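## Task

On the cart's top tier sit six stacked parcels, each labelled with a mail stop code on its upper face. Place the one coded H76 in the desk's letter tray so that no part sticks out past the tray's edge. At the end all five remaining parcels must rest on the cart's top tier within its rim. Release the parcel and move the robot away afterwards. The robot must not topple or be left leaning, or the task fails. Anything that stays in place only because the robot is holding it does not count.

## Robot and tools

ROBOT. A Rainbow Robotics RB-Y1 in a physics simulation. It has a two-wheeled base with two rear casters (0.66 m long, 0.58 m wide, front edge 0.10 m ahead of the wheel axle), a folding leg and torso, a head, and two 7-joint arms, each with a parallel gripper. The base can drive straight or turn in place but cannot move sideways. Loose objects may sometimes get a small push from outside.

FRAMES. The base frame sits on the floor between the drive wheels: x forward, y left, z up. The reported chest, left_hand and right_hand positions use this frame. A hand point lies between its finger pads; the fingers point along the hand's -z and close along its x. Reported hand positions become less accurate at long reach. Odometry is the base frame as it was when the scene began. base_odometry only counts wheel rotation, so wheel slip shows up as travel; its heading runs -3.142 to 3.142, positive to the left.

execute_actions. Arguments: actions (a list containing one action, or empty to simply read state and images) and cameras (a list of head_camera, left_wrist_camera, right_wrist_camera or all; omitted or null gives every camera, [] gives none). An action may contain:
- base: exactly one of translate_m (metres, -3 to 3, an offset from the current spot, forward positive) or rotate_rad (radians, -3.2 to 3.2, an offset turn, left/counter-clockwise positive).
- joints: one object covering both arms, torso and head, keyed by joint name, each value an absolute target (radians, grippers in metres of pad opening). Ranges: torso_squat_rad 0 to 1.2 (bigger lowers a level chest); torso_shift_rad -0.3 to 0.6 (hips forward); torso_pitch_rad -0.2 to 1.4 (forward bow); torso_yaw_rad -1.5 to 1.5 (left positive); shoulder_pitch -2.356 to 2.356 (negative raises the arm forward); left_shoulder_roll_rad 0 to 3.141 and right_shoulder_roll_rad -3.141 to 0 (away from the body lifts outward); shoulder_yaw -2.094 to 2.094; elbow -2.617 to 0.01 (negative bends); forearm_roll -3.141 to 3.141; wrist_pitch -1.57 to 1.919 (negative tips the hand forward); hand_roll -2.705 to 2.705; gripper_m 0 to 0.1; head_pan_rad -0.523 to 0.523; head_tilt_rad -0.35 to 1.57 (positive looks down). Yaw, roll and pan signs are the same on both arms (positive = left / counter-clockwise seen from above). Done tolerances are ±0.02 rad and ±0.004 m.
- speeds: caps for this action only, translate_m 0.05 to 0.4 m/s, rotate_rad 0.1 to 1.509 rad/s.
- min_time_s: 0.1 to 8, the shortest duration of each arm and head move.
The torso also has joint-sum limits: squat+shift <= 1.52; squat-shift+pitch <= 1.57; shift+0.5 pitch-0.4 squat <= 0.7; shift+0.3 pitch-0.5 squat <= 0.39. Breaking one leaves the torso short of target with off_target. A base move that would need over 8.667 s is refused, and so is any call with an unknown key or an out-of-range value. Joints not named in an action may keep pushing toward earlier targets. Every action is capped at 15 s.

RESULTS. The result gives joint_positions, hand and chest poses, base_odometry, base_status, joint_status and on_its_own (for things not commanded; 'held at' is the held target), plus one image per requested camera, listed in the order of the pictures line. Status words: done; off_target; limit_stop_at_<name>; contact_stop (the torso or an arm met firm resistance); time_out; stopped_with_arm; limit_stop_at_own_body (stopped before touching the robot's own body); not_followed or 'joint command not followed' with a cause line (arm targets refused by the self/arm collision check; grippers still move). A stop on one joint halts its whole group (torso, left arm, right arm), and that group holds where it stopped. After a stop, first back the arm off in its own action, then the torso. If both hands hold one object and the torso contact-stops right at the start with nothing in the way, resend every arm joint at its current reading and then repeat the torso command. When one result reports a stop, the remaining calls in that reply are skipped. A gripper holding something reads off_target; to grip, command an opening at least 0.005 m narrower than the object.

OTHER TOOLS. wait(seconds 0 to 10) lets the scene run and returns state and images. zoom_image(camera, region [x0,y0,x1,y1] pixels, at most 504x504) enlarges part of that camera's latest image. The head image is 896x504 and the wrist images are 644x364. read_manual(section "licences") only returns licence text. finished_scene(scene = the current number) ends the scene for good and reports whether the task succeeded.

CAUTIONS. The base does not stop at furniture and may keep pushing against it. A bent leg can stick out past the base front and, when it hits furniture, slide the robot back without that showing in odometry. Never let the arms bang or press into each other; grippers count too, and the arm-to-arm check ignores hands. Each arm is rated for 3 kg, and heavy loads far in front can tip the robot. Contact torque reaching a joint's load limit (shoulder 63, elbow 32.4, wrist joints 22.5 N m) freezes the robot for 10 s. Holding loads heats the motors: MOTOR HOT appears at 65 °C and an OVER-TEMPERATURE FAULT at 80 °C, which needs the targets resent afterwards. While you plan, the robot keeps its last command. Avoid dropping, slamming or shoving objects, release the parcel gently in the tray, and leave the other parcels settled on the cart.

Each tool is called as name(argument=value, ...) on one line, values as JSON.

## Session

execute_actions(actions=[], cameras=["head_camera"])

Scene clock: 0.00 s.
base_odometry: x=+0.000 y=+0.000 heading=+0.000 (m, m, rad; odometry frame)
base_status: not commanded
joint_positions: torso_squat_rad=+0.350 torso_shift_rad=+0.001 torso_pitch_rad=+0.000 torso_yaw_rad=+0.000 left_shoulder_pitch_rad=+0.031 left_shoulder_roll_rad=+0.035 left_shoulder_yaw_rad=-0.055 left_elbow_rad=-0.203 left_forearm_roll_rad=+0.000 left_wrist_pitch_rad=+0.041 left_hand_roll_rad=+0.031 left_gripper_m=+0.099 right_shoulder_pitch_rad=+0.017 right_shoulder_roll_rad=-0.025 right_shoulder_yaw_rad=+0.011 right_elbow_rad=-0.111 right_forearm_roll_rad=+0.039 right_wrist_pitch_rad=+0.022 right_hand_roll_rad=-0.010 right_gripper_m=+0.100 head_pan_rad=+0.001 head_tilt_rad=+0.401
joint_status: not commanded
chest: x=-0.2276 y=+0.0000 z=+1.2476 quat_wxyz=(+1.000, +0.000, +0.000, +0.000) (m; base frame)
left_hand: x=-0.1612 y=+0.2427 z=+0.5650 quat_wxyz=(+0.998, +0.014, -0.066, -0.008) (m; base frame)
right_hand: x=-0.1911 y=-0.2389 z=+0.5636 quat_wxyz=(+0.999, -0.013, -0.036, +0.018) (m; base frame)
pictures: head_camera
Images, in order (width x height): head_camera 896x504.

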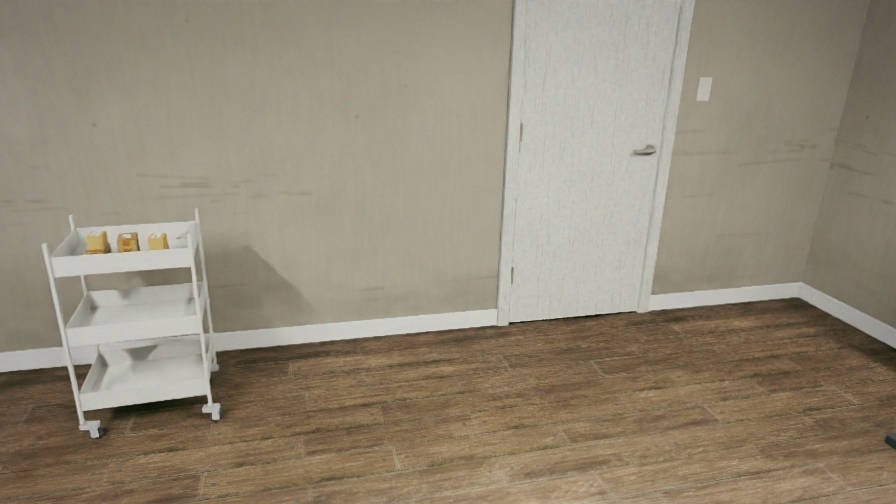

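execute_actions(actions=[{"base":{"rotate_rad":0.73},"joints":{"head_pan_rad":-0.52,"torso_yaw_rad":-1.2}}], cameras=["head_camera"])

execute_actions(actions=[{"base":{"translate_m":1.7},"joints":{"torso_yaw_rad":-0.3,"head_pan_rad":0.3,"right_shoulder_pitch_rad":-0.8,"right_shoulder_roll_rad":0,"right_shoulder_yaw_rad":-0.145,"right_elbow_rad":-0.82,"right_forearm_roll_rad":0,"right_wrist_pitch_rad":1.57,"right_hand_roll_rad":1.42,"torso_squat_rad":0.2,"head_tilt_rad":0.9}}], cameras=[])

execute_actions(actions=[{"base":{"rotate_rad":-0.43},"joints":{"torso_shift_rad":0.15}}], cameras=["head_camera"])

Scene clock: 14.20 s.
base_odometry: x=+0.000 y=+0.000 heading=+0.729 (m, m, rad; odometry frame)
base_status: done
joint_positions: torso_squat_rad=+0.350 torso_shift_rad=+0.001 torso_pitch_rad=+0.000 torso_yaw_rad=-1.104 left_shoulder_pitch_rad=+0.031 left_shoulder_roll_rad=+0.035 left_shoulder_yaw_rad=-0.055 left_elbow_rad=-0.203 left_forearm_roll_rad=+0.000 left_wrist_pitch_rad=+0.041 left_hand_roll_rad=+0.031 left_gripper_m=+0.099 right_shoulder_pitch_rad=+0.017 right_shoulder_roll_rad=-0.025 right_shoulder_yaw_rad=+0.011 right_elbow_rad=-0.111 right_forearm_roll_rad=+0.039 right_wrist_pitch_rad=+0.022 right_hand_roll_rad=-0.010 right_gripper_m=+0.100 head_pan_rad=-0.520 head_tilt_rad=+0.401
joint_status: torso_yaw_rad limit_stop_at_own_body (moved -1.105 of -1.200); the others done
on_its_own: torso_yaw_rad is held at -1.104, not at your -1.200, since a limit_stop_at_own_body
chest: x=-0.2276 y=-0.0001 z=+1.2476 quat_wxyz=(+0.851, +0.000, +0.000, -0.525) (m; base frame)
left_hand: x=+0.0190 y=+0.0495 z=+0.5650 quat_wxyz=(+0.845, -0.023, -0.064, -0.530) (m; base frame)
right_hand: x=-0.4248 y=-0.1400 z=+0.5637 quat_wxyz=(+0.860, -0.030, -0.024, -0.509) (m; base frame)
pictures: head_camera
Images, in order (width x height): head_camera 896x504.

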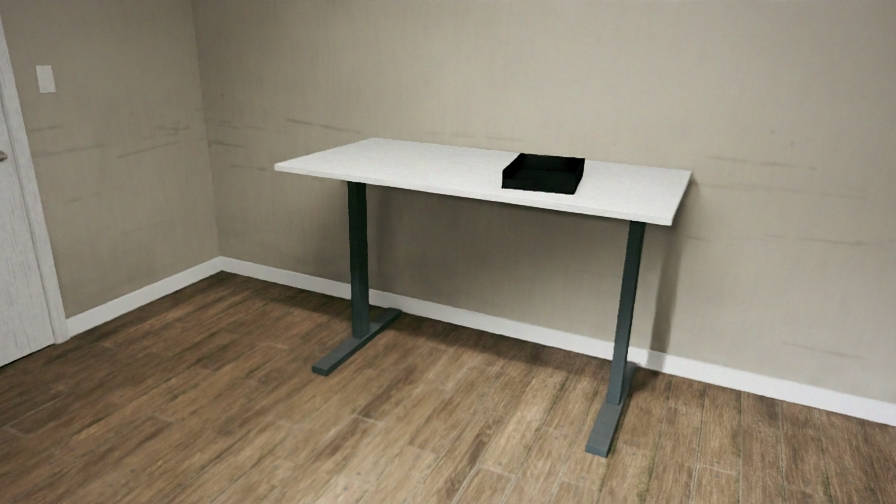

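not run: a stop came earlier in this reply.

not run: a stop came earlier in this reply.

execute_actions(actions=[{"base":{"translate_m":1.7},"joints":{"torso_yaw_rad":-0.3,"head_pan_rad":0.3,"right_shoulder_pitch_rad":-0.8,"right_shoulder_roll_rad":0,"right_shoulder_yaw_rad":-0.145,"right_elbow_rad":-0.82,"right_forearm_roll_rad":0,"right_wrist_pitch_rad":1.57,"right_hand_roll_rad":1.42,"torso_squat_rad":0.2,"head_tilt_rad":0.9}}], cameras=[])

execute_actions(actions=[{"base":{"rotate_rad":-0.43},"joints":{"torso_shift_rad":0.15}}], cameras=["head_camera"])

Scene clock: 26.63 s.
base_odometry: x=+1.267 y=+1.133 heading=+0.730 (m, m, rad; odometry frame)
base_status: done
joint_positions: torso_squat_rad=+0.200 torso_shift_rad=+0.001 torso_pitch_rad=+0.000 torso_yaw_rad=-0.300 left_shoulder_pitch_rad=+0.031 left_shoulder_roll_rad=+0.035 left_shoulder_yaw_rad=-0.055 left_elbow_rad=-0.203 left_forearm_roll_rad=+0.000 left_wrist_pitch_rad=+0.041 left_hand_roll_rad=+0.031 left_gripper_m=+0.099 right_shoulder_pitch_rad=-0.800 right_shoulder_roll_rad=+0.000 right_shoulder_yaw_rad=-0.145 right_elbow_rad=-0.820 right_forearm_roll_rad=+0.000 right_wrist_pitch_rad=+1.570 right_hand_roll_rad=+1.420 right_gripper_m=+0.100 head_pan_rad=+0.300 head_tilt_rad=+0.900
joint_status: all done
chest: x=-0.2275 y=+0.0000 z=+1.2760 quat_wxyz=(+0.989, +0.000, +0.000, -0.149) (m; base frame)
left_hand: x=-0.0925 y=+0.2122 z=+0.5934 quat_wxyz=(+0.985, +0.004, -0.067, -0.157) (m; base frame)
right_hand: x=+0.1684 y=-0.2829 z=+0.9132 quat_wxyz=(+0.807, +0.000, +0.000, +0.590) (m; base frame)
pictures: none
No camera images: the call's "cameras" was empty. Leave "cameras" out to get every camera's image.

Scene clock: 28.83 s.
base_odometry: x=+1.267 y=+1.133 heading=+0.300 (m, m, rad; odometry frame)
base_status: done
joint_positions: torso_squat_rad=+0.200 torso_shift_rad=+0.150 torso_pitch_rad=+0.000 torso_yaw_rad=-0.300 left_shoulder_pitch_rad=+0.031 left_shoulder_roll_rad=+0.035 left_shoulder_yaw_rad=-0.055 left_elbow_rad=-0.203 left_forearm_roll_rad=+0.000 left_wrist_pitch_rad=+0.041 left_hand_roll_rad=+0.031 left_gripper_m=+0.099 right_shoulder_pitch_rad=-0.800 right_shoulder_roll_rad=+0.000 right_shoulder_yaw_rad=-0.145 right_elbow_rad=-0.820 right_forearm_roll_rad=+0.000 right_wrist_pitch_rad=+1.570 right_hand_roll_rad=+1.420 right_gripper_m=+0.100 head_pan_rad=+0.300 head_tilt_rad=+0.900
joint_status: all done
chest: x=-0.1254 y=+0.0000 z=+1.2683 quat_wxyz=(+0.989, +0.000, +0.000, -0.149) (m; base frame)
left_hand: x=+0.0097 y=+0.2122 z=+0.5857 quat_wxyz=(+0.985, +0.004, -0.067, -0.157) (m; base frame)
right_hand: x=+0.2705 y=-0.2829 z=+0.9055 quat_wxyz=(+0.807, +0.000, +0.000, +0.590) (m; base frame)
pictures: head_camera
Images, in order (width x height): head_camera 896x504.

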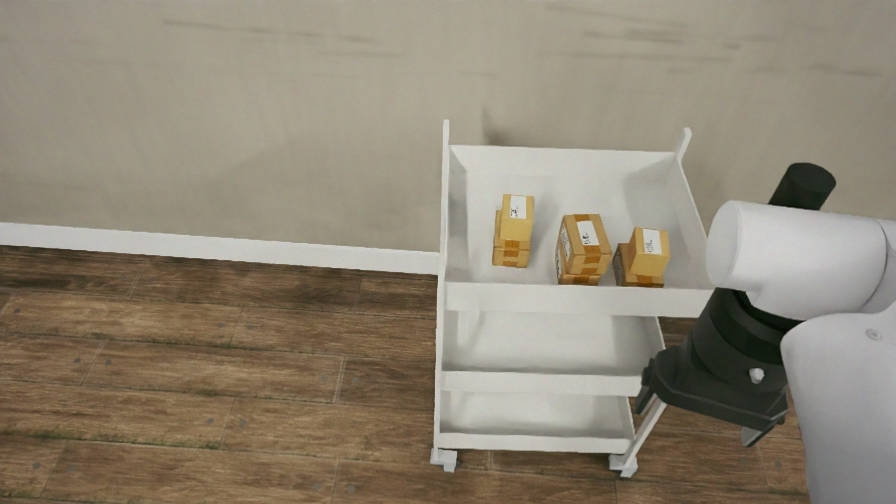

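execute_actions(actions=[{"base":{"translate_m":0.24},"joints":{"torso_shift_rad":0.34,"torso_yaw_rad":-0.12,"head_pan_rad":-0.2,"head_tilt_rad":1.2,"right_hand_roll_rad":1.55}}], cameras=["head_camera","right_wrist_camera"])

Scene clock: 35.43 s.
base_odometry: x=+1.496 y=+1.204 heading=+0.301 (m, m, rad; odometry frame)
base_status: done
joint_positions: torso_squat_rad=+0.200 torso_shift_rad=+0.340 torso_pitch_rad=+0.000 torso_yaw_rad=-0.120 left_shoulder_pitch_rad=+0.031 left_shoulder_roll_rad=+0.035 left_shoulder_yaw_rad=-0.055 left_elbow_rad=-0.203 left_forearm_roll_rad=+0.000 left_wrist_pitch_rad=+0.041 left_hand_roll_rad=+0.031 left_gripper_m=+0.099 right_shoulder_pitch_rad=-0.800 right_shoulder_roll_rad=+0.000 right_shoulder_yaw_rad=-0.145 right_elbow_rad=-0.820 right_forearm_roll_rad=+0.000 right_wrist_pitch_rad=+1.570 right_hand_roll_rad=+1.550 right_gripper_m=+0.100 head_pan_rad=-0.200 head_tilt_rad=+1.200
joint_status: all done
chest: x=+0.0009 y=+0.0000 z=+1.2367 quat_wxyz=(+0.998, +0.000, +0.000, -0.060) (m; base frame)
left_hand: x=+0.0958 y=+0.2330 z=+0.5542 quat_wxyz=(+0.995, +0.010, -0.066, -0.068) (m; base frame)
right_hand: x=+0.4409 y=-0.2075 z=+0.8738 quat_wxyz=(+0.706, +0.000, +0.000, +0.708) (m; base frame)
pictures: head_camera, right_wrist_camera
Images, in order (width x height): head_camera 896x504, right_wrist_camera 644x364.

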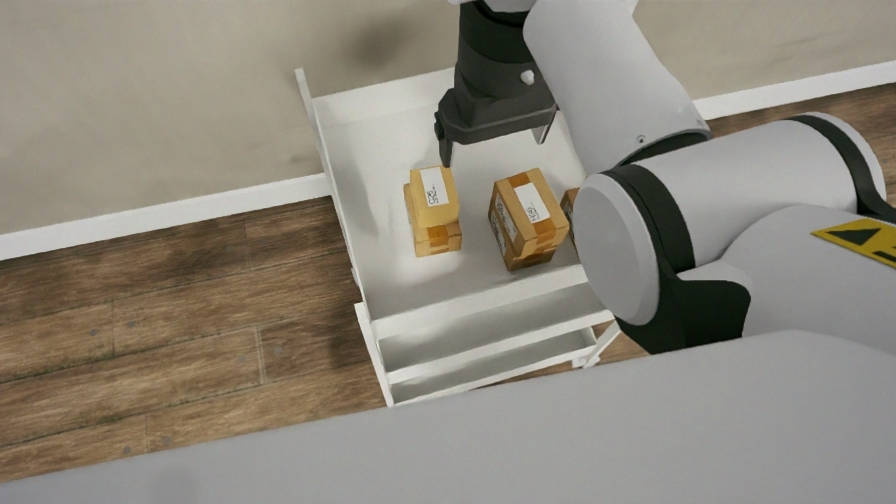

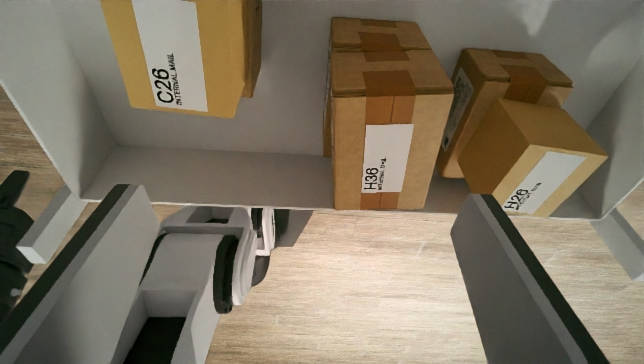

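execute_actions(actions=[{"joints":{"torso_shift_rad":0.378,"torso_squat_rad":0.487,"torso_yaw_rad":0.02,"right_hand_roll_rad":1.33}}], cameras=["right_wrist_camera"])

Scene clock: 42.27 s.
base_odometry: x=+1.496 y=+1.204 heading=+0.301 (m, m, rad; odometry frame)
base_status: not commanded
joint_positions: torso_squat_rad=+0.487 torso_shift_rad=+0.378 torso_pitch_rad=+0.000 torso_yaw_rad=+0.020 left_shoulder_pitch_rad=+0.031 left_shoulder_roll_rad=+0.035 left_shoulder_yaw_rad=-0.055 left_elbow_rad=-0.203 left_forearm_roll_rad=+0.000 left_wrist_pitch_rad=+0.041 left_hand_roll_rad=+0.031 left_gripper_m=+0.099 right_shoulder_pitch_rad=-0.800 right_shoulder_roll_rad=+0.000 right_shoulder_yaw_rad=-0.145 right_elbow_rad=-0.820 right_forearm_roll_rad=+0.000 right_wrist_pitch_rad=+1.570 right_hand_roll_rad=+1.330 right_gripper_m=+0.100 head_pan_rad=-0.200 head_tilt_rad=+1.200
joint_status: all done
chest: x=+0.0004 y=+0.0000 z=+1.1649 quat_wxyz=(+1.000, +0.000, +0.000, +0.010) (m; base frame)
left_hand: x=+0.0619 y=+0.2440 z=+0.4823 quat_wxyz=(+0.998, +0.015, -0.066, +0.002) (m; base frame)
right_hand: x=+0.4651 y=-0.1441 z=+0.8021 quat_wxyz=(+0.734, +0.000, +0.000, +0.679) (m; base frame)
pictures: right_wrist_camera
Images, in order (width x height): right_wrist_camera 644x364.

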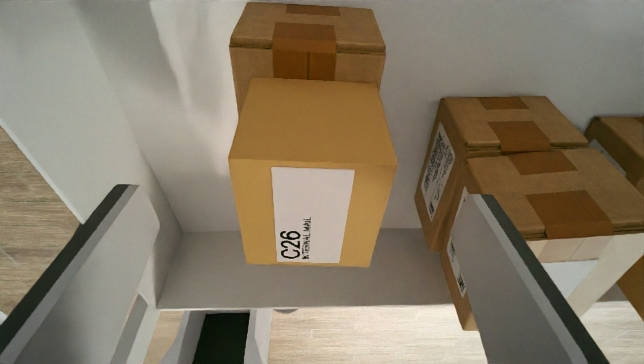

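execute_actions(actions=[{"joints":{"torso_shift_rad":0.393,"torso_squat_rad":0.61,"right_gripper_m":0.075,"right_hand_roll_rad":1.28}}], cameras=[])

execute_actions(actions=[{"joints":{"right_gripper_m":0.035}}], cameras=[])

execute_actions(actions=[{"joints":{"torso_shift_rad":0.34,"torso_squat_rad":0.3}}], cameras=["head_camera","right_wrist_camera"])

zoom_image(camera="head_camera", region=[420,130,580,280])

Scene clock: 51.27 s.
base_odometry: x=+1.496 y=+1.204 heading=+0.301 (m, m, rad; odometry frame)
base_status: not commanded
joint_positions: torso_squat_rad=+0.610 torso_shift_rad=+0.393 torso_pitch_rad=+0.000 torso_yaw_rad=+0.020 left_shoulder_pitch_rad=+0.031 left_shoulder_roll_rad=+0.035 left_shoulder_yaw_rad=-0.055 left_elbow_rad=-0.203 left_forearm_roll_rad=+0.000 left_wrist_pitch_rad=+0.041 left_hand_roll_rad=+0.031 left_gripper_m=+0.099 right_shoulder_pitch_rad=-0.800 right_shoulder_roll_rad=+0.000 right_shoulder_yaw_rad=-0.145 right_elbow_rad=-0.820 right_forearm_roll_rad=+0.000 right_wrist_pitch_rad=+1.570 right_hand_roll_rad=+1.280 right_gripper_m=+0.075 head_pan_rad=-0.200 head_tilt_rad=+1.200
joint_status: all done
chest: x=-0.0082 y=+0.0000 z=+1.1199 quat_wxyz=(+1.000, +0.000, +0.000, +0.010) (m; base frame)
left_hand: x=+0.0534 y=+0.2440 z=+0.4374 quat_wxyz=(+0.998, +0.015, -0.066, +0.002) (m; base frame)
right_hand: x=+0.4565 y=-0.1441 z=+0.7571 quat_wxyz=(+0.751, +0.000, +0.000, +0.660) (m; base frame)
pictures: none
No camera images: the call's "cameras" was empty. Leave "cameras" out to get every camera's image.

Scene clock: 52.17 s.
base_odometry: x=+1.496 y=+1.204 heading=+0.301 (m, m, rad; odometry frame)
base_status: not commanded
joint_positions: torso_squat_rad=+0.610 torso_shift_rad=+0.393 torso_pitch_rad=+0.000 torso_yaw_rad=+0.020 left_shoulder_pitch_rad=+0.031 left_shoulder_roll_rad=+0.035 left_shoulder_yaw_rad=-0.055 left_elbow_rad=-0.203 left_forearm_roll_rad=+0.000 left_wrist_pitch_rad=+0.041 left_hand_roll_rad=+0.031 left_gripper_m=+0.099 right_shoulder_pitch_rad=-0.800 right_shoulder_roll_rad=+0.000 right_shoulder_yaw_rad=-0.145 right_elbow_rad=-0.820 right_forearm_roll_rad=+0.000 right_wrist_pitch_rad=+1.570 right_hand_roll_rad=+1.280 right_gripper_m=+0.050 head_pan_rad=-0.200 head_tilt_rad=+1.200
joint_status: right_gripper_m off_target (ended at +0.050, target +0.035)
chest: x=-0.0082 y=+0.0000 z=+1.1199 quat_wxyz=(+1.000, +0.000, +0.000, +0.010) (m; base frame)
left_hand: x=+0.0534 y=+0.2440 z=+0.4374 quat_wxyz=(+0.998, +0.015, -0.066, +0.002) (m; base frame)
right_hand: x=+0.4565 y=-0.1441 z=+0.7571 quat_wxyz=(+0.751, +0.000, +0.000, +0.660) (m; base frame)
pictures: none
No camera images: the call's "cameras" was empty. Leave "cameras" out to get every camera's image.

Scene clock: 54.00 s.
base_odometry: x=+1.496 y=+1.204 heading=+0.301 (m, m, rad; odometry frame)
base_status: not commanded
joint_positions: torso_squat_rad=+0.300 torso_shift_rad=+0.340 torso_pitch_rad=+0.000 torso_yaw_rad=+0.020 left_shoulder_pitch_rad=+0.031 left_shoulder_roll_rad=+0.035 left_shoulder_yaw_rad=-0.055 left_elbow_rad=-0.203 left_forearm_roll_rad=+0.000 left_wrist_pitch_rad=+0.041 left_hand_roll_rad=+0.031 left_gripper_m=+0.099 right_shoulder_pitch_rad=-0.800 right_shoulder_roll_rad=+0.000 right_shoulder_yaw_rad=-0.145 right_elbow_rad=-0.820 right_forearm_roll_rad=+0.000 right_wrist_pitch_rad=+1.570 right_hand_roll_rad=+1.280 right_gripper_m=+0.050 head_pan_rad=-0.200 head_tilt_rad=+1.200
joint_status: all done
chest: x=-0.0049 y=+0.0000 z=+1.2204 quat_wxyz=(+1.000, +0.000, +0.000, +0.010) (m; base frame)
left_hand: x=+0.0566 y=+0.2440 z=+0.5379 quat_wxyz=(+0.998, +0.015, -0.066, +0.002) (m; base frame)
right_hand: x=+0.4598 y=-0.1441 z=+0.8575 quat_wxyz=(+0.751, +0.000, +0.000, +0.660) (m; base frame)
pictures: head_camera, right_wrist_camera
Images, in order (width x height): head_camera 896x504, right_wrist_camera 644x364.

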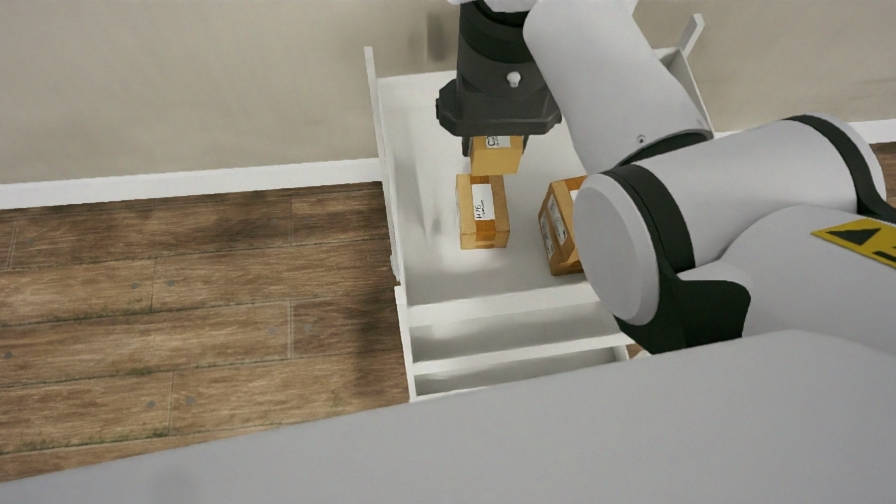

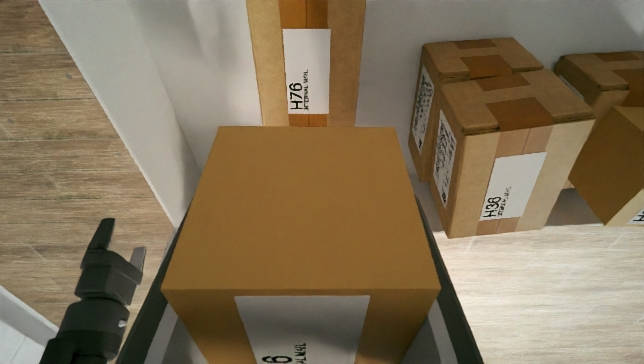

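Region (420, 130, 580, 280) of head_camera's 896x504 image, scaled by 3.150, with more detail than that image has; it fills the top 472 rows of this view, and the rest is white.

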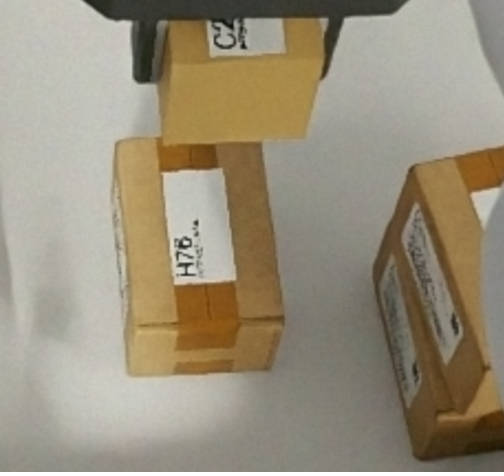

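execute_actions(actions=[{"base":{"translate_m":0.06},"joints":{"torso_shift_rad":0.449,"torso_squat_rad":0.33,"torso_yaw_rad":-0.27,"right_hand_roll_rad":1.65}}], cameras=["head_camera"])

execute_actions(actions=[{"joints":{"torso_shift_rad":0.515,"torso_squat_rad":0.6}}], cameras=["head_camera","right_wrist_camera"])

Scene clock: 64.83 s.
base_odometry: x=+1.554 y=+1.222 heading=+0.301 (m, m, rad; odometry frame)
base_status: done
joint_positions: torso_squat_rad=+0.330 torso_shift_rad=+0.449 torso_pitch_rad=+0.000 torso_yaw_rad=-0.270 left_shoulder_pitch_rad=+0.031 left_shoulder_roll_rad=+0.035 left_shoulder_yaw_rad=-0.055 left_elbow_rad=-0.203 left_forearm_roll_rad=+0.000 left_wrist_pitch_rad=+0.041 left_hand_roll_rad=+0.031 left_gripper_m=+0.099 right_shoulder_pitch_rad=-0.800 right_shoulder_roll_rad=+0.000 right_shoulder_yaw_rad=-0.145 right_elbow_rad=-0.820 right_forearm_roll_rad=+0.000 right_wrist_pitch_rad=+1.570 right_hand_roll_rad=+1.650 right_gripper_m=+0.050 head_pan_rad=-0.200 head_tilt_rad=+1.200
joint_status: all done
chest: x=+0.0596 y=+0.0000 z=+1.1865 quat_wxyz=(+0.991, +0.000, +0.000, -0.135) (m; base frame)
left_hand: x=+0.1882 y=+0.2161 z=+0.5039 quat_wxyz=(+0.988, +0.005, -0.067, -0.142) (m; base frame)
right_hand: x=+0.4636 y=-0.2710 z=+0.8236 quat_wxyz=(+0.724, +0.001, +0.000, +0.690) (m; base frame)
pictures: head_camera
Images, in order (width x height): head_camera 896x504.

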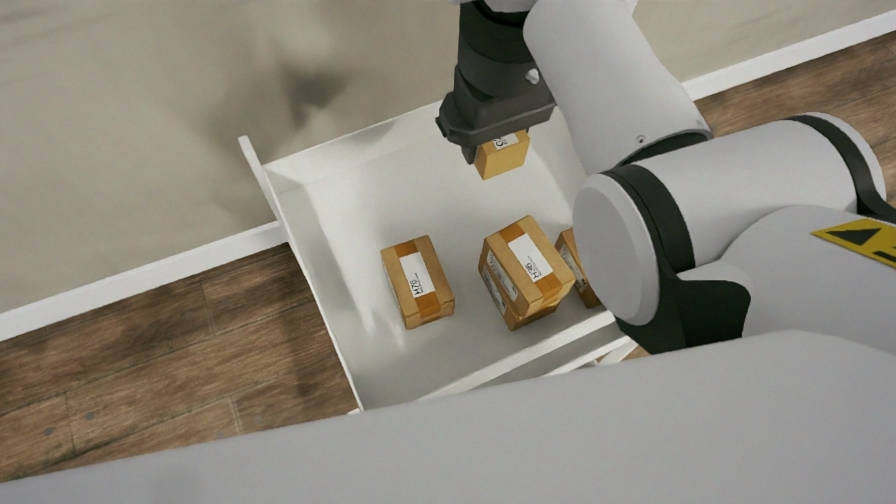

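Scene clock: 66.53 s.
base_odometry: x=+1.554 y=+1.222 heading=+0.301 (m, m, rad; odometry frame)
base_status: not commanded
joint_positions: torso_squat_rad=+0.600 torso_shift_rad=+0.515 torso_pitch_rad=+0.000 torso_yaw_rad=-0.270 left_shoulder_pitch_rad=+0.031 left_shoulder_roll_rad=+0.035 left_shoulder_yaw_rad=-0.055 left_elbow_rad=-0.203 left_forearm_roll_rad=+0.000 left_wrist_pitch_rad=+0.041 left_hand_roll_rad=+0.031 left_gripper_m=+0.099 right_shoulder_pitch_rad=-0.800 right_shoulder_roll_rad=+0.000 right_shoulder_yaw_rad=-0.145 right_elbow_rad=-0.820 right_forearm_roll_rad=+0.000 right_wrist_pitch_rad=+1.570 right_hand_roll_rad=+1.650 right_gripper_m=+0.050 head_pan_rad=-0.200 head_tilt_rad=+1.200
joint_status: all done
chest: x=+0.0566 y=+0.0000 z=+1.0927 quat_wxyz=(+0.991, +0.000, +0.000, -0.135) (m; base frame)
left_hand: x=+0.1854 y=+0.2161 z=+0.4102 quat_wxyz=(+0.988, +0.005, -0.067, -0.142) (m; base frame)
right_hand: x=+0.4607 y=-0.2710 z=+0.7299 quat_wxyz=(+0.724, +0.000, +0.000, +0.690) (m; base frame)
pictures: head_camera, right_wrist_camera
Images, in order (width x height): head_camera 896x504, right_wrist_camera 644x364.

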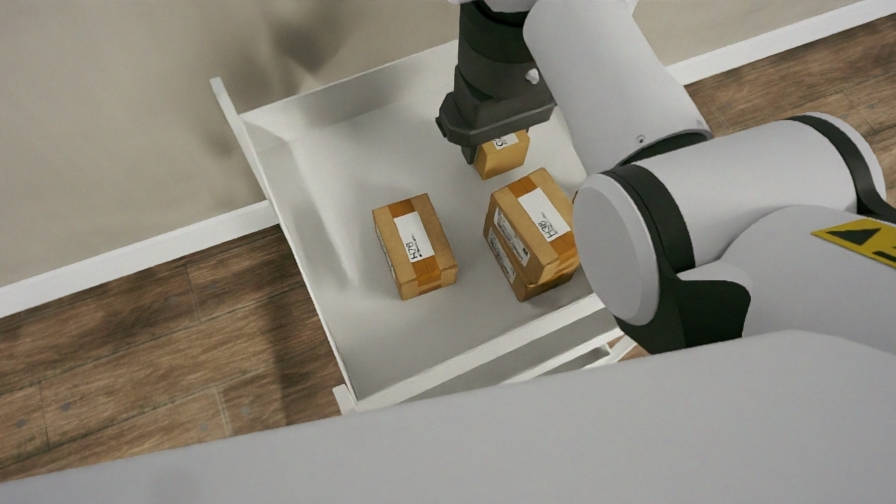

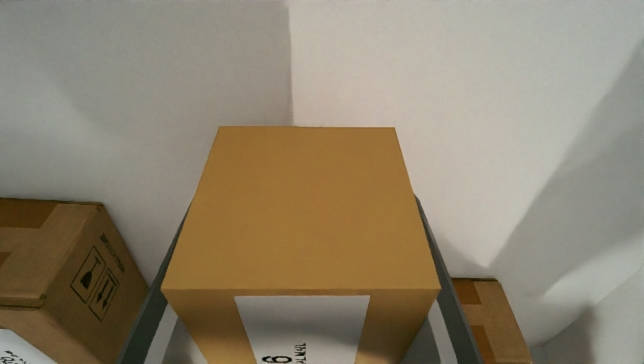

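execute_actions(actions=[{"joints":{"torso_shift_rad":0.524,"torso_squat_rad":0.628}}], cameras=[])

execute_actions(actions=[{"joints":{"right_gripper_m":0.085}}], cameras=["right_wrist_camera"])

execute_actions(actions=[{"joints":{"torso_shift_rad":0.46,"torso_squat_rad":0.42}}], cameras=[])

execute_actions(actions=[{"joints":{"torso_shift_rad":0.287,"torso_squat_rad":0.585,"torso_yaw_rad":0.025,"right_hand_roll_rad":1.28}}], cameras=["right_wrist_camera"])

Scene clock: 75.77 s.
base_odometry: x=+1.554 y=+1.222 heading=+0.301 (m, m, rad; odometry frame)
base_status: not commanded
joint_positions: torso_squat_rad=+0.628 torso_shift_rad=+0.524 torso_pitch_rad=+0.000 torso_yaw_rad=-0.270 left_shoulder_pitch_rad=+0.031 left_shoulder_roll_rad=+0.035 left_shoulder_yaw_rad=-0.055 left_elbow_rad=-0.203 left_forearm_roll_rad=+0.000 left_wrist_pitch_rad=+0.041 left_hand_roll_rad=+0.031 left_gripper_m=+0.099 right_shoulder_pitch_rad=-0.800 right_shoulder_roll_rad=+0.000 right_shoulder_yaw_rad=-0.145 right_elbow_rad=-0.820 right_forearm_roll_rad=+0.000 right_wrist_pitch_rad=+1.570 right_hand_roll_rad=+1.650 right_gripper_m=+0.050 head_pan_rad=-0.200 head_tilt_rad=+1.200
joint_status: all done
chest: x=+0.0555 y=+0.0000 z=+1.0804 quat_wxyz=(+0.991, +0.000, +0.000, -0.135) (m; base frame)
left_hand: x=+0.1842 y=+0.2161 z=+0.3978 quat_wxyz=(+0.988, +0.005, -0.067, -0.142) (m; base frame)
right_hand: x=+0.4596 y=-0.2710 z=+0.7175 quat_wxyz=(+0.724, +0.000, +0.000, +0.690) (m; base frame)
pictures: none
No camera images: the call's "cameras" was empty. Leave "cameras" out to get every camera's image.

Scene clock: 76.77 s.
base_odometry: x=+1.554 y=+1.222 heading=+0.301 (m, m, rad; odometry frame)
base_status: not commanded
joint_positions: torso_squat_rad=+0.628 torso_shift_rad=+0.524 torso_pitch_rad=+0.000 torso_yaw_rad=-0.270 left_shoulder_pitch_rad=+0.031 left_shoulder_roll_rad=+0.035 left_shoulder_yaw_rad=-0.055 left_elbow_rad=-0.203 left_forearm_roll_rad=+0.000 left_wrist_pitch_rad=+0.041 left_hand_roll_rad=+0.031 left_gripper_m=+0.099 right_shoulder_pitch_rad=-0.800 right_shoulder_roll_rad=+0.000 right_shoulder_yaw_rad=-0.145 right_elbow_rad=-0.820 right_forearm_roll_rad=+0.000 right_wrist_pitch_rad=+1.570 right_hand_roll_rad=+1.650 right_gripper_m=+0.085 head_pan_rad=-0.200 head_tilt_rad=+1.200
joint_status: all done
chest: x=+0.0555 y=+0.0000 z=+1.0804 quat_wxyz=(+0.991, +0.000, +0.000, -0.135) (m; base frame)
left_hand: x=+0.1842 y=+0.2161 z=+0.3978 quat_wxyz=(+0.988, +0.005, -0.067, -0.142) (m; base frame)
right_hand: x=+0.4596 y=-0.2710 z=+0.7175 quat_wxyz=(+0.724, +0.000, +0.000, +0.690) (m; base frame)
pictures: right_wrist_camera
Images, in order (width x height): right_wrist_camera 644x364.

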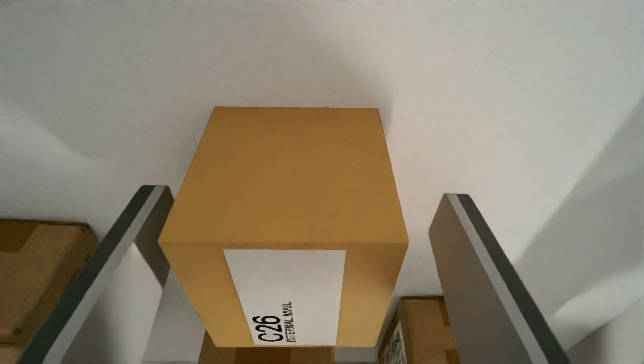

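Scene clock: 78.27 s.
base_odometry: x=+1.554 y=+1.222 heading=+0.301 (m, m, rad; odometry frame)
base_status: not commanded
joint_positions: torso_squat_rad=+0.420 torso_shift_rad=+0.460 torso_pitch_rad=+0.000 torso_yaw_rad=-0.270 left_shoulder_pitch_rad=+0.031 left_shoulder_roll_rad=+0.035 left_shoulder_yaw_rad=-0.055 left_elbow_rad=-0.203 left_forearm_roll_rad=+0.000 left_wrist_pitch_rad=+0.041 left_hand_roll_rad=+0.031 left_gripper_m=+0.099 right_shoulder_pitch_rad=-0.800 right_shoulder_roll_rad=+0.000 right_shoulder_yaw_rad=-0.145 right_elbow_rad=-0.820 right_forearm_roll_rad=+0.000 right_wrist_pitch_rad=+1.570 right_hand_roll_rad=+1.650 right_gripper_m=+0.085 head_pan_rad=-0.200 head_tilt_rad=+1.200
joint_status: all done
chest: x=+0.0558 y=+0.0000 z=+1.1627 quat_wxyz=(+0.991, +0.000, +0.000, -0.135) (m; base frame)
left_hand: x=+0.1845 y=+0.2161 z=+0.4801 quat_wxyz=(+0.988, +0.005, -0.067, -0.142) (m; base frame)
right_hand: x=+0.4599 y=-0.2710 z=+0.7998 quat_wxyz=(+0.724, +0.000, +0.000, +0.690) (m; base frame)
pictures: none
No camera images: the call's "cameras" was empty. Leave "cameras" out to get every camera's image.

Scene clock: 80.20 s.
base_odometry: x=+1.554 y=+1.222 heading=+0.301 (m, m, rad; odometry frame)
base_status: not commanded
joint_positions: torso_squat_rad=+0.585 torso_shift_rad=+0.287 torso_pitch_rad=+0.000 torso_yaw_rad=+0.025 left_shoulder_pitch_rad=+0.031 left_shoulder_roll_rad=+0.035 left_shoulder_yaw_rad=-0.055 left_elbow_rad=-0.203 left_forearm_roll_rad=+0.000 left_wrist_pitch_rad=+0.041 left_hand_roll_rad=+0.031 left_gripper_m=+0.099 right_shoulder_pitch_rad=-0.800 right_shoulder_roll_rad=+0.000 right_shoulder_yaw_rad=-0.145 right_elbow_rad=-0.820 right_forearm_roll_rad=+0.000 right_wrist_pitch_rad=+1.570 right_hand_roll_rad=+1.280 right_gripper_m=+0.085 head_pan_rad=-0.200 head_tilt_rad=+1.200
joint_status: all done
chest: x=-0.0628 y=+0.0000 z=+1.1497 quat_wxyz=(+1.000, +0.000, +0.000, +0.013) (m; base frame)
left_hand: x=-0.0024 y=+0.2443 z=+0.4671 quat_wxyz=(+0.998, +0.015, -0.066, +0.005) (m; base frame)
right_hand: x=+0.4026 y=-0.1417 z=+0.7868 quat_wxyz=(+0.749, +0.000, +0.000, +0.662) (m; base frame)
pictures: right_wrist_camera
Images, in order (width x height): right_wrist_camera 644x364.

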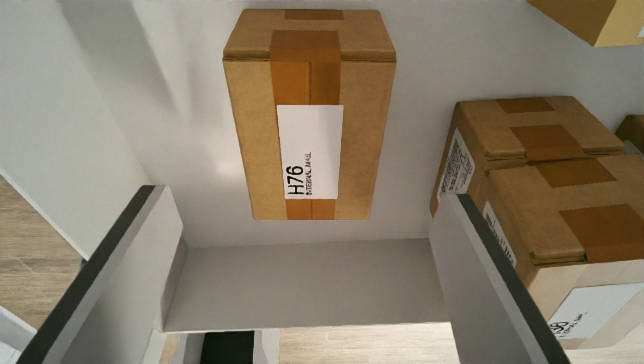

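execute_actions(actions=[{"joints":{"torso_shift_rad":0.325,"torso_squat_rad":0.762}}], cameras=[])

execute_actions(actions=[{"joints":{"right_gripper_m":0.04}}], cameras=["right_wrist_camera"])

execute_actions(actions=[{"joints":{"torso_shift_rad":0.25,"torso_squat_rad":0.3}}], cameras=["head_camera","right_wrist_camera"])

execute_actions(actions=[{"base":{"translate_m":-1.1},"joints":{"torso_shift_rad":0,"torso_squat_rad":0.1,"torso_yaw_rad":-0.5,"head_pan_rad":0.5,"right_shoulder_pitch_rad":-1.4,"right_shoulder_yaw_rad":-0.28,"right_elbow_rad":-0.6,"right_wrist_pitch_rad":1.9,"head_tilt_rad":0.5},"min_time_s":2}], cameras=["head_camera"])

execute_actions(actions=[{"base":{"rotate_rad":-1.7}}], cameras=["head_camera"])

Scene clock: 93.97 s.
base_odometry: x=+1.554 y=+1.222 heading=+0.301 (m, m, rad; odometry frame)
base_status: not commanded
joint_positions: torso_squat_rad=+0.762 torso_shift_rad=+0.325 torso_pitch_rad=+0.000 torso_yaw_rad=+0.025 left_shoulder_pitch_rad=+0.031 left_shoulder_roll_rad=+0.035 left_shoulder_yaw_rad=-0.055 left_elbow_rad=-0.203 left_forearm_roll_rad=+0.000 left_wrist_pitch_rad=+0.041 left_hand_roll_rad=+0.031 left_gripper_m=+0.099 right_shoulder_pitch_rad=-0.800 right_shoulder_roll_rad=+0.000 right_shoulder_yaw_rad=-0.145 right_elbow_rad=-0.820 right_forearm_roll_rad=+0.000 right_wrist_pitch_rad=+1.570 right_hand_roll_rad=+1.280 right_gripper_m=+0.085 head_pan_rad=-0.200 head_tilt_rad=+1.200
joint_status: all done
chest: x=-0.0662 y=+0.0000 z=+1.0698 quat_wxyz=(+1.000, +0.000, +0.000, +0.013) (m; base frame)
left_hand: x=-0.0059 y=+0.2443 z=+0.3873 quat_wxyz=(+0.998, +0.015, -0.066, +0.005) (m; base frame)
right_hand: x=+0.3992 y=-0.1417 z=+0.7070 quat_wxyz=(+0.749, +0.000, +0.000, +0.662) (m; base frame)
pictures: none
No camera images: the call's "cameras" was empty. Leave "cameras" out to get every camera's image.

Scene clock: 94.90 s.
base_odometry: x=+1.554 y=+1.222 heading=+0.301 (m, m, rad; odometry frame)
base_status: not commanded
joint_positions: torso_squat_rad=+0.762 torso_shift_rad=+0.325 torso_pitch_rad=+0.000 torso_yaw_rad=+0.025 left_shoulder_pitch_rad=+0.031 left_shoulder_roll_rad=+0.035 left_shoulder_yaw_rad=-0.055 left_elbow_rad=-0.203 left_forearm_roll_rad=+0.000 left_wrist_pitch_rad=+0.041 left_hand_roll_rad=+0.031 left_gripper_m=+0.099 right_shoulder_pitch_rad=-0.800 right_shoulder_roll_rad=+0.000 right_shoulder_yaw_rad=-0.145 right_elbow_rad=-0.820 right_forearm_roll_rad=+0.000 right_wrist_pitch_rad=+1.570 right_hand_roll_rad=+1.280 right_gripper_m=+0.060 head_pan_rad=-0.200 head_tilt_rad=+1.200
joint_status: right_gripper_m off_target (ended at +0.060, target +0.040)
chest: x=-0.0662 y=+0.0000 z=+1.0698 quat_wxyz=(+1.000, +0.000, +0.000, +0.013) (m; base frame)
left_hand: x=-0.0059 y=+0.2443 z=+0.3873 quat_wxyz=(+0.998, +0.015, -0.066, +0.005) (m; base frame)
right_hand: x=+0.3992 y=-0.1417 z=+0.7070 quat_wxyz=(+0.749, +0.000, +0.000, +0.662) (m; base frame)
pictures: right_wrist_camera
Images, in order (width x height): right_wrist_camera 644x364.

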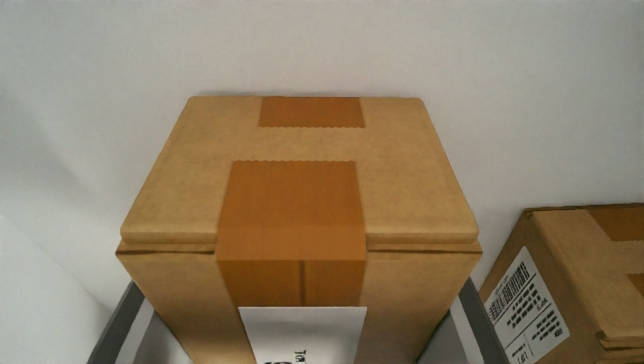

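Scene clock: 97.27 s.
base_odometry: x=+1.554 y=+1.222 heading=+0.301 (m, m, rad; odometry frame)
base_status: not commanded
joint_positions: torso_squat_rad=+0.300 torso_shift_rad=+0.250 torso_pitch_rad=+0.000 torso_yaw_rad=+0.025 left_shoulder_pitch_rad=+0.031 left_shoulder_roll_rad=+0.035 left_shoulder_yaw_rad=-0.055 left_elbow_rad=-0.203 left_forearm_roll_rad=+0.000 left_wrist_pitch_rad=+0.041 left_hand_roll_rad=+0.031 left_gripper_m=+0.099 right_shoulder_pitch_rad=-0.800 right_shoulder_roll_rad=+0.000 right_shoulder_yaw_rad=-0.145 right_elbow_rad=-0.820 right_forearm_roll_rad=+0.000 right_wrist_pitch_rad=+1.570 right_hand_roll_rad=+1.280 right_gripper_m=+0.060 head_pan_rad=-0.200 head_tilt_rad=+1.200
joint_status: all done
chest: x=-0.0625 y=+0.0000 z=+1.2379 quat_wxyz=(+1.000, +0.000, +0.000, +0.013) (m; base frame)
left_hand: x=-0.0022 y=+0.2443 z=+0.5554 quat_wxyz=(+0.998, +0.015, -0.065, +0.005) (m; base frame)
right_hand: x=+0.4029 y=-0.1417 z=+0.8749 quat_wxyz=(+0.749, +0.001, +0.000, +0.662) (m; base frame)
pictures: head_camera, right_wrist_camera
Images, in order (width x height): head_camera 896x504, right_wrist_camera 644x364.

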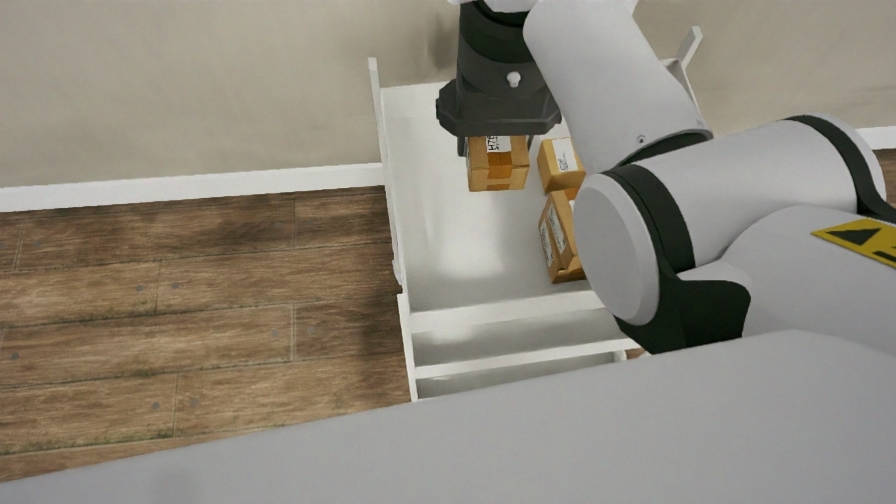

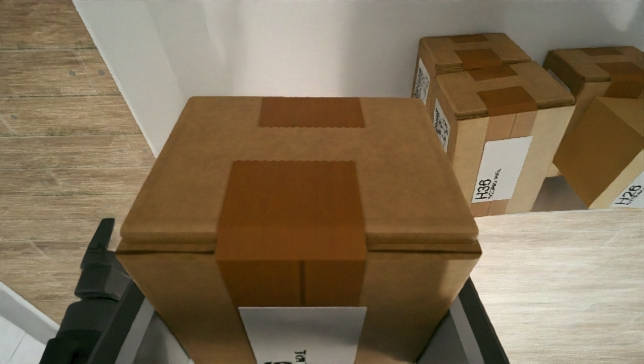

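Scene clock: 101.60 s.
base_odometry: x=+0.503 y=+0.895 heading=+0.302 (m, m, rad; odometry frame)
base_status: done
joint_positions: torso_squat_rad=+0.100 torso_shift_rad=+0.000 torso_pitch_rad=+0.000 torso_yaw_rad=-0.500 left_shoulder_pitch_rad=+0.031 left_shoulder_roll_rad=+0.035 left_shoulder_yaw_rad=-0.055 left_elbow_rad=-0.203 left_forearm_roll_rad=+0.000 left_wrist_pitch_rad=+0.041 left_hand_roll_rad=+0.031 left_gripper_m=+0.099 right_shoulder_pitch_rad=-1.400 right_shoulder_roll_rad=+0.000 right_shoulder_yaw_rad=-0.280 right_elbow_rad=-0.600 right_forearm_roll_rad=+0.000 right_wrist_pitch_rad=+1.900 right_hand_roll_rad=+1.280 right_gripper_m=+0.060 head_pan_rad=+0.500 head_tilt_rad=+0.500
joint_status: all done
chest: x=-0.2279 y=+0.0000 z=+1.2864 quat_wxyz=(+0.969, +0.000, +0.000, -0.247) (m; base frame)
left_hand: x=-0.0533 y=+0.1811 z=+0.6039 quat_wxyz=(+0.965, -0.002, -0.067, -0.255) (m; base frame)
right_hand: x=+0.1805 y=-0.3079 z=+1.1454 quat_wxyz=(+0.863, +0.000, +0.000, +0.506) (m; base frame)
pictures: head_camera
Images, in order (width x height): head_camera 896x504.

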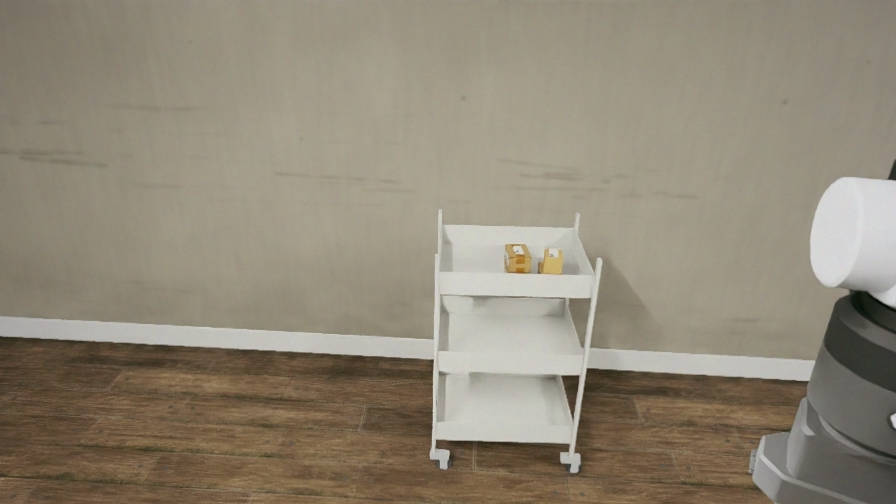

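Scene clock: 105.63 s.
base_odometry: x=+0.503 y=+0.895 heading=-1.397 (m, m, rad; odometry frame)
base_status: done
joint_positions: torso_squat_rad=+0.100 torso_shift_rad=+0.000 torso_pitch_rad=+0.000 torso_yaw_rad=-0.500 left_shoulder_pitch_rad=+0.031 left_shoulder_roll_rad=+0.035 left_shoulder_yaw_rad=-0.055 left_elbow_rad=-0.203 left_forearm_roll_rad=+0.000 left_wrist_pitch_rad=+0.041 left_hand_roll_rad=+0.031 left_gripper_m=+0.099 right_shoulder_pitch_rad=-1.400 right_shoulder_roll_rad=+0.000 right_shoulder_yaw_rad=-0.280 right_elbow_rad=-0.600 right_forearm_roll_rad=+0.000 right_wrist_pitch_rad=+1.900 right_hand_roll_rad=+1.280 right_gripper_m=+0.060 head_pan_rad=+0.500 head_tilt_rad=+0.500
joint_status: not commanded
chest: x=-0.2280 y=+0.0000 z=+1.2864 quat_wxyz=(+0.969, +0.000, +0.000, -0.247) (m; base frame)
left_hand: x=-0.0533 y=+0.1811 z=+0.6039 quat_wxyz=(+0.965, -0.002, -0.067, -0.255) (m; base frame)
right_hand: x=+0.1804 y=-0.3079 z=+1.1454 quat_wxyz=(+0.863, +0.000, +0.000, +0.506) (m; base frame)
pictures: head_camera
Images, in order (width x height): head_camera 896x504.

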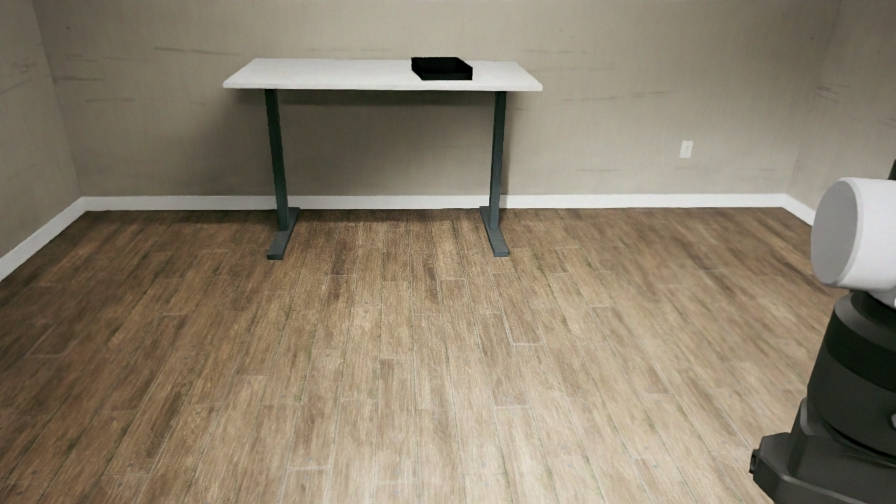

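execute_actions(actions=[{"base":{"translate_m":2.5},"joints":{"torso_yaw_rad":0.1,"head_pan_rad":0,"head_tilt_rad":1.0,"torso_shift_rad":0.3}}])

Scene clock: 118.20 s.
base_odometry: x=+0.935 y=-1.567 heading=-1.397 (m, m, rad; odometry frame)
base_status: done
joint_positions: torso_squat_rad=+0.100 torso_shift_rad=+0.300 torso_pitch_rad=+0.000 torso_yaw_rad=+0.100 left_shoulder_pitch_rad=+0.031 left_shoulder_roll_rad=+0.035 left_shoulder_yaw_rad=-0.055 left_elbow_rad=-0.203 left_forearm_roll_rad=+0.000 left_wrist_pitch_rad=+0.041 left_hand_roll_rad=+0.031 left_gripper_m=+0.099 right_shoulder_pitch_rad=-1.400 right_shoulder_roll_rad=+0.000 right_shoulder_yaw_rad=-0.280 right_elbow_rad=-0.600 right_forearm_roll_rad=+0.000 right_wrist_pitch_rad=+1.900 right_hand_roll_rad=+1.280 right_gripper_m=+0.060 head_pan_rad=+0.000 head_tilt_rad=+1.000
joint_status: all done
chest: x=-0.0221 y=+0.0000 z=+1.2553 quat_wxyz=(+0.999, +0.000, +0.000, +0.050) (m; base frame)
left_hand: x=+0.0197 y=+0.2481 z=+0.5728 quat_wxyz=(+0.997, +0.018, -0.065, +0.042) (m; base frame)
right_hand: x=+0.4888 y=-0.0235 z=+1.1143 quat_wxyz=(+0.675, +0.000, +0.000, +0.738) (m; base frame)
pictures: head_camera, left_wrist_camera, right_wrist_camera
Images, in order (width x height): head_camera 896x504, left_wrist_camera 644x364, right_wrist_camera 644x364.

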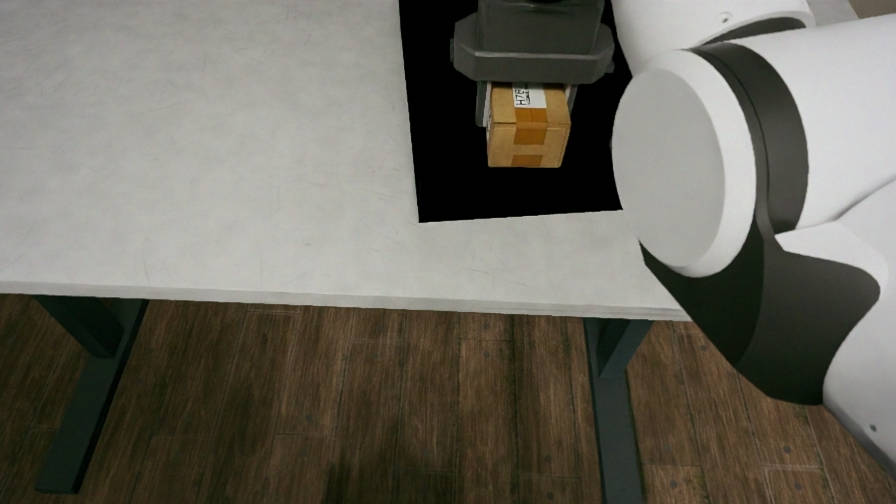

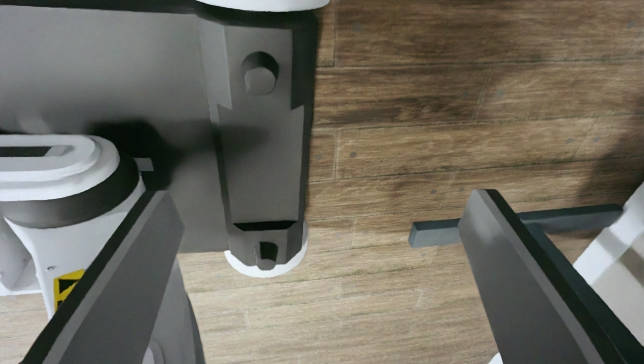

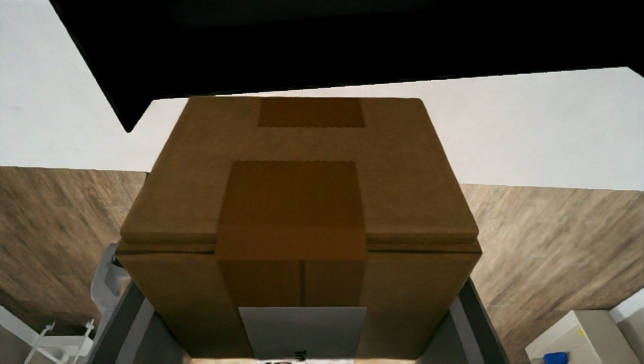

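execute_actions(actions=[{"base":{"translate_m":0.16},"joints":{"head_tilt_rad":0.8,"right_hand_roll_rad":1.36,"torso_squat_rad":0.2}}], cameras=[])

execute_actions(actions=[{"joints":{"torso_squat_rad":0.56,"torso_shift_rad":0.365}}], cameras=["head_camera","right_wrist_camera"])

Scene clock: 125.23 s.
base_odometry: x=+0.963 y=-1.725 heading=-1.397 (m, m, rad; odometry frame)
base_status: done
joint_positions: torso_squat_rad=+0.200 torso_shift_rad=+0.300 torso_pitch_rad=+0.000 torso_yaw_rad=+0.100 left_shoulder_pitch_rad=+0.031 left_shoulder_roll_rad=+0.035 left_shoulder_yaw_rad=-0.055 left_elbow_rad=-0.203 left_forearm_roll_rad=+0.000 left_wrist_pitch_rad=+0.041 left_hand_roll_rad=+0.031 left_gripper_m=+0.099 right_shoulder_pitch_rad=-1.400 right_shoulder_roll_rad=+0.000 right_shoulder_yaw_rad=-0.280 right_elbow_rad=-0.600 right_forearm_roll_rad=+0.000 right_wrist_pitch_rad=+1.900 right_hand_roll_rad=+1.360 right_gripper_m=+0.060 head_pan_rad=+0.000 head_tilt_rad=+0.800
joint_status: all done
chest: x=-0.0252 y=+0.0000 z=+1.2453 quat_wxyz=(+0.999, +0.000, +0.000, +0.050) (m; base frame)
left_hand: x=+0.0167 y=+0.2481 z=+0.5628 quat_wxyz=(+0.997, +0.018, -0.065, +0.042) (m; base frame)
right_hand: x=+0.4858 y=-0.0235 z=+1.1044 quat_wxyz=(+0.645, +0.000, +0.000, +0.765) (m; base frame)
pictures: none
No camera images: the call's "cameras" was empty. Leave "cameras" out to get every camera's image.

Scene clock: 127.23 s.
base_odometry: x=+0.963 y=-1.725 heading=-1.397 (m, m, rad; odometry frame)
base_status: not commanded
joint_positions: torso_squat_rad=+0.560 torso_shift_rad=+0.365 torso_pitch_rad=+0.000 torso_yaw_rad=+0.100 left_shoulder_pitch_rad=+0.031 left_shoulder_roll_rad=+0.035 left_shoulder_yaw_rad=-0.055 left_elbow_rad=-0.203 left_forearm_roll_rad=+0.000 left_wrist_pitch_rad=+0.041 left_hand_roll_rad=+0.031 left_gripper_m=+0.099 right_shoulder_pitch_rad=-1.400 right_shoulder_roll_rad=+0.000 right_shoulder_yaw_rad=-0.280 right_elbow_rad=-0.600 right_forearm_roll_rad=+0.000 right_wrist_pitch_rad=+1.900 right_hand_roll_rad=+1.360 right_gripper_m=+0.060 head_pan_rad=+0.000 head_tilt_rad=+0.800
joint_status: all done
chest: x=-0.0162 y=+0.0000 z=+1.1439 quat_wxyz=(+0.999, +0.000, +0.000, +0.050) (m; base frame)
left_hand: x=+0.0256 y=+0.2481 z=+0.4614 quat_wxyz=(+0.997, +0.018, -0.065, +0.042) (m; base frame)
right_hand: x=+0.4947 y=-0.0234 z=+1.0030 quat_wxyz=(+0.645, +0.000, +0.000, +0.765) (m; base frame)
pictures: head_camera, right_wrist_camera
Images, in order (width x height): head_camera 896x504, right_wrist_camera 644x364.

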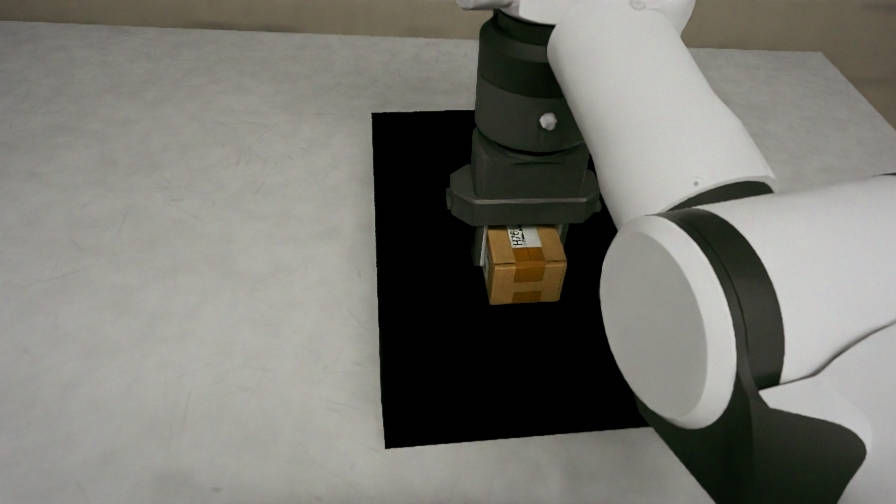

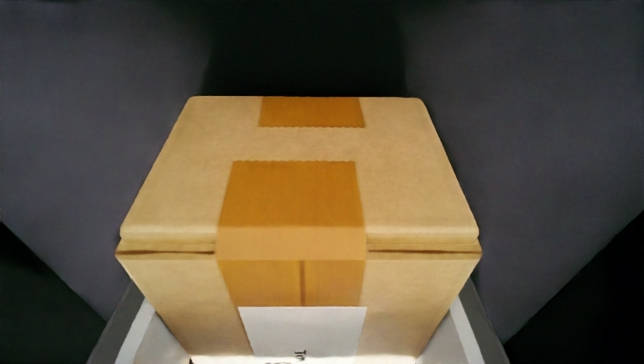

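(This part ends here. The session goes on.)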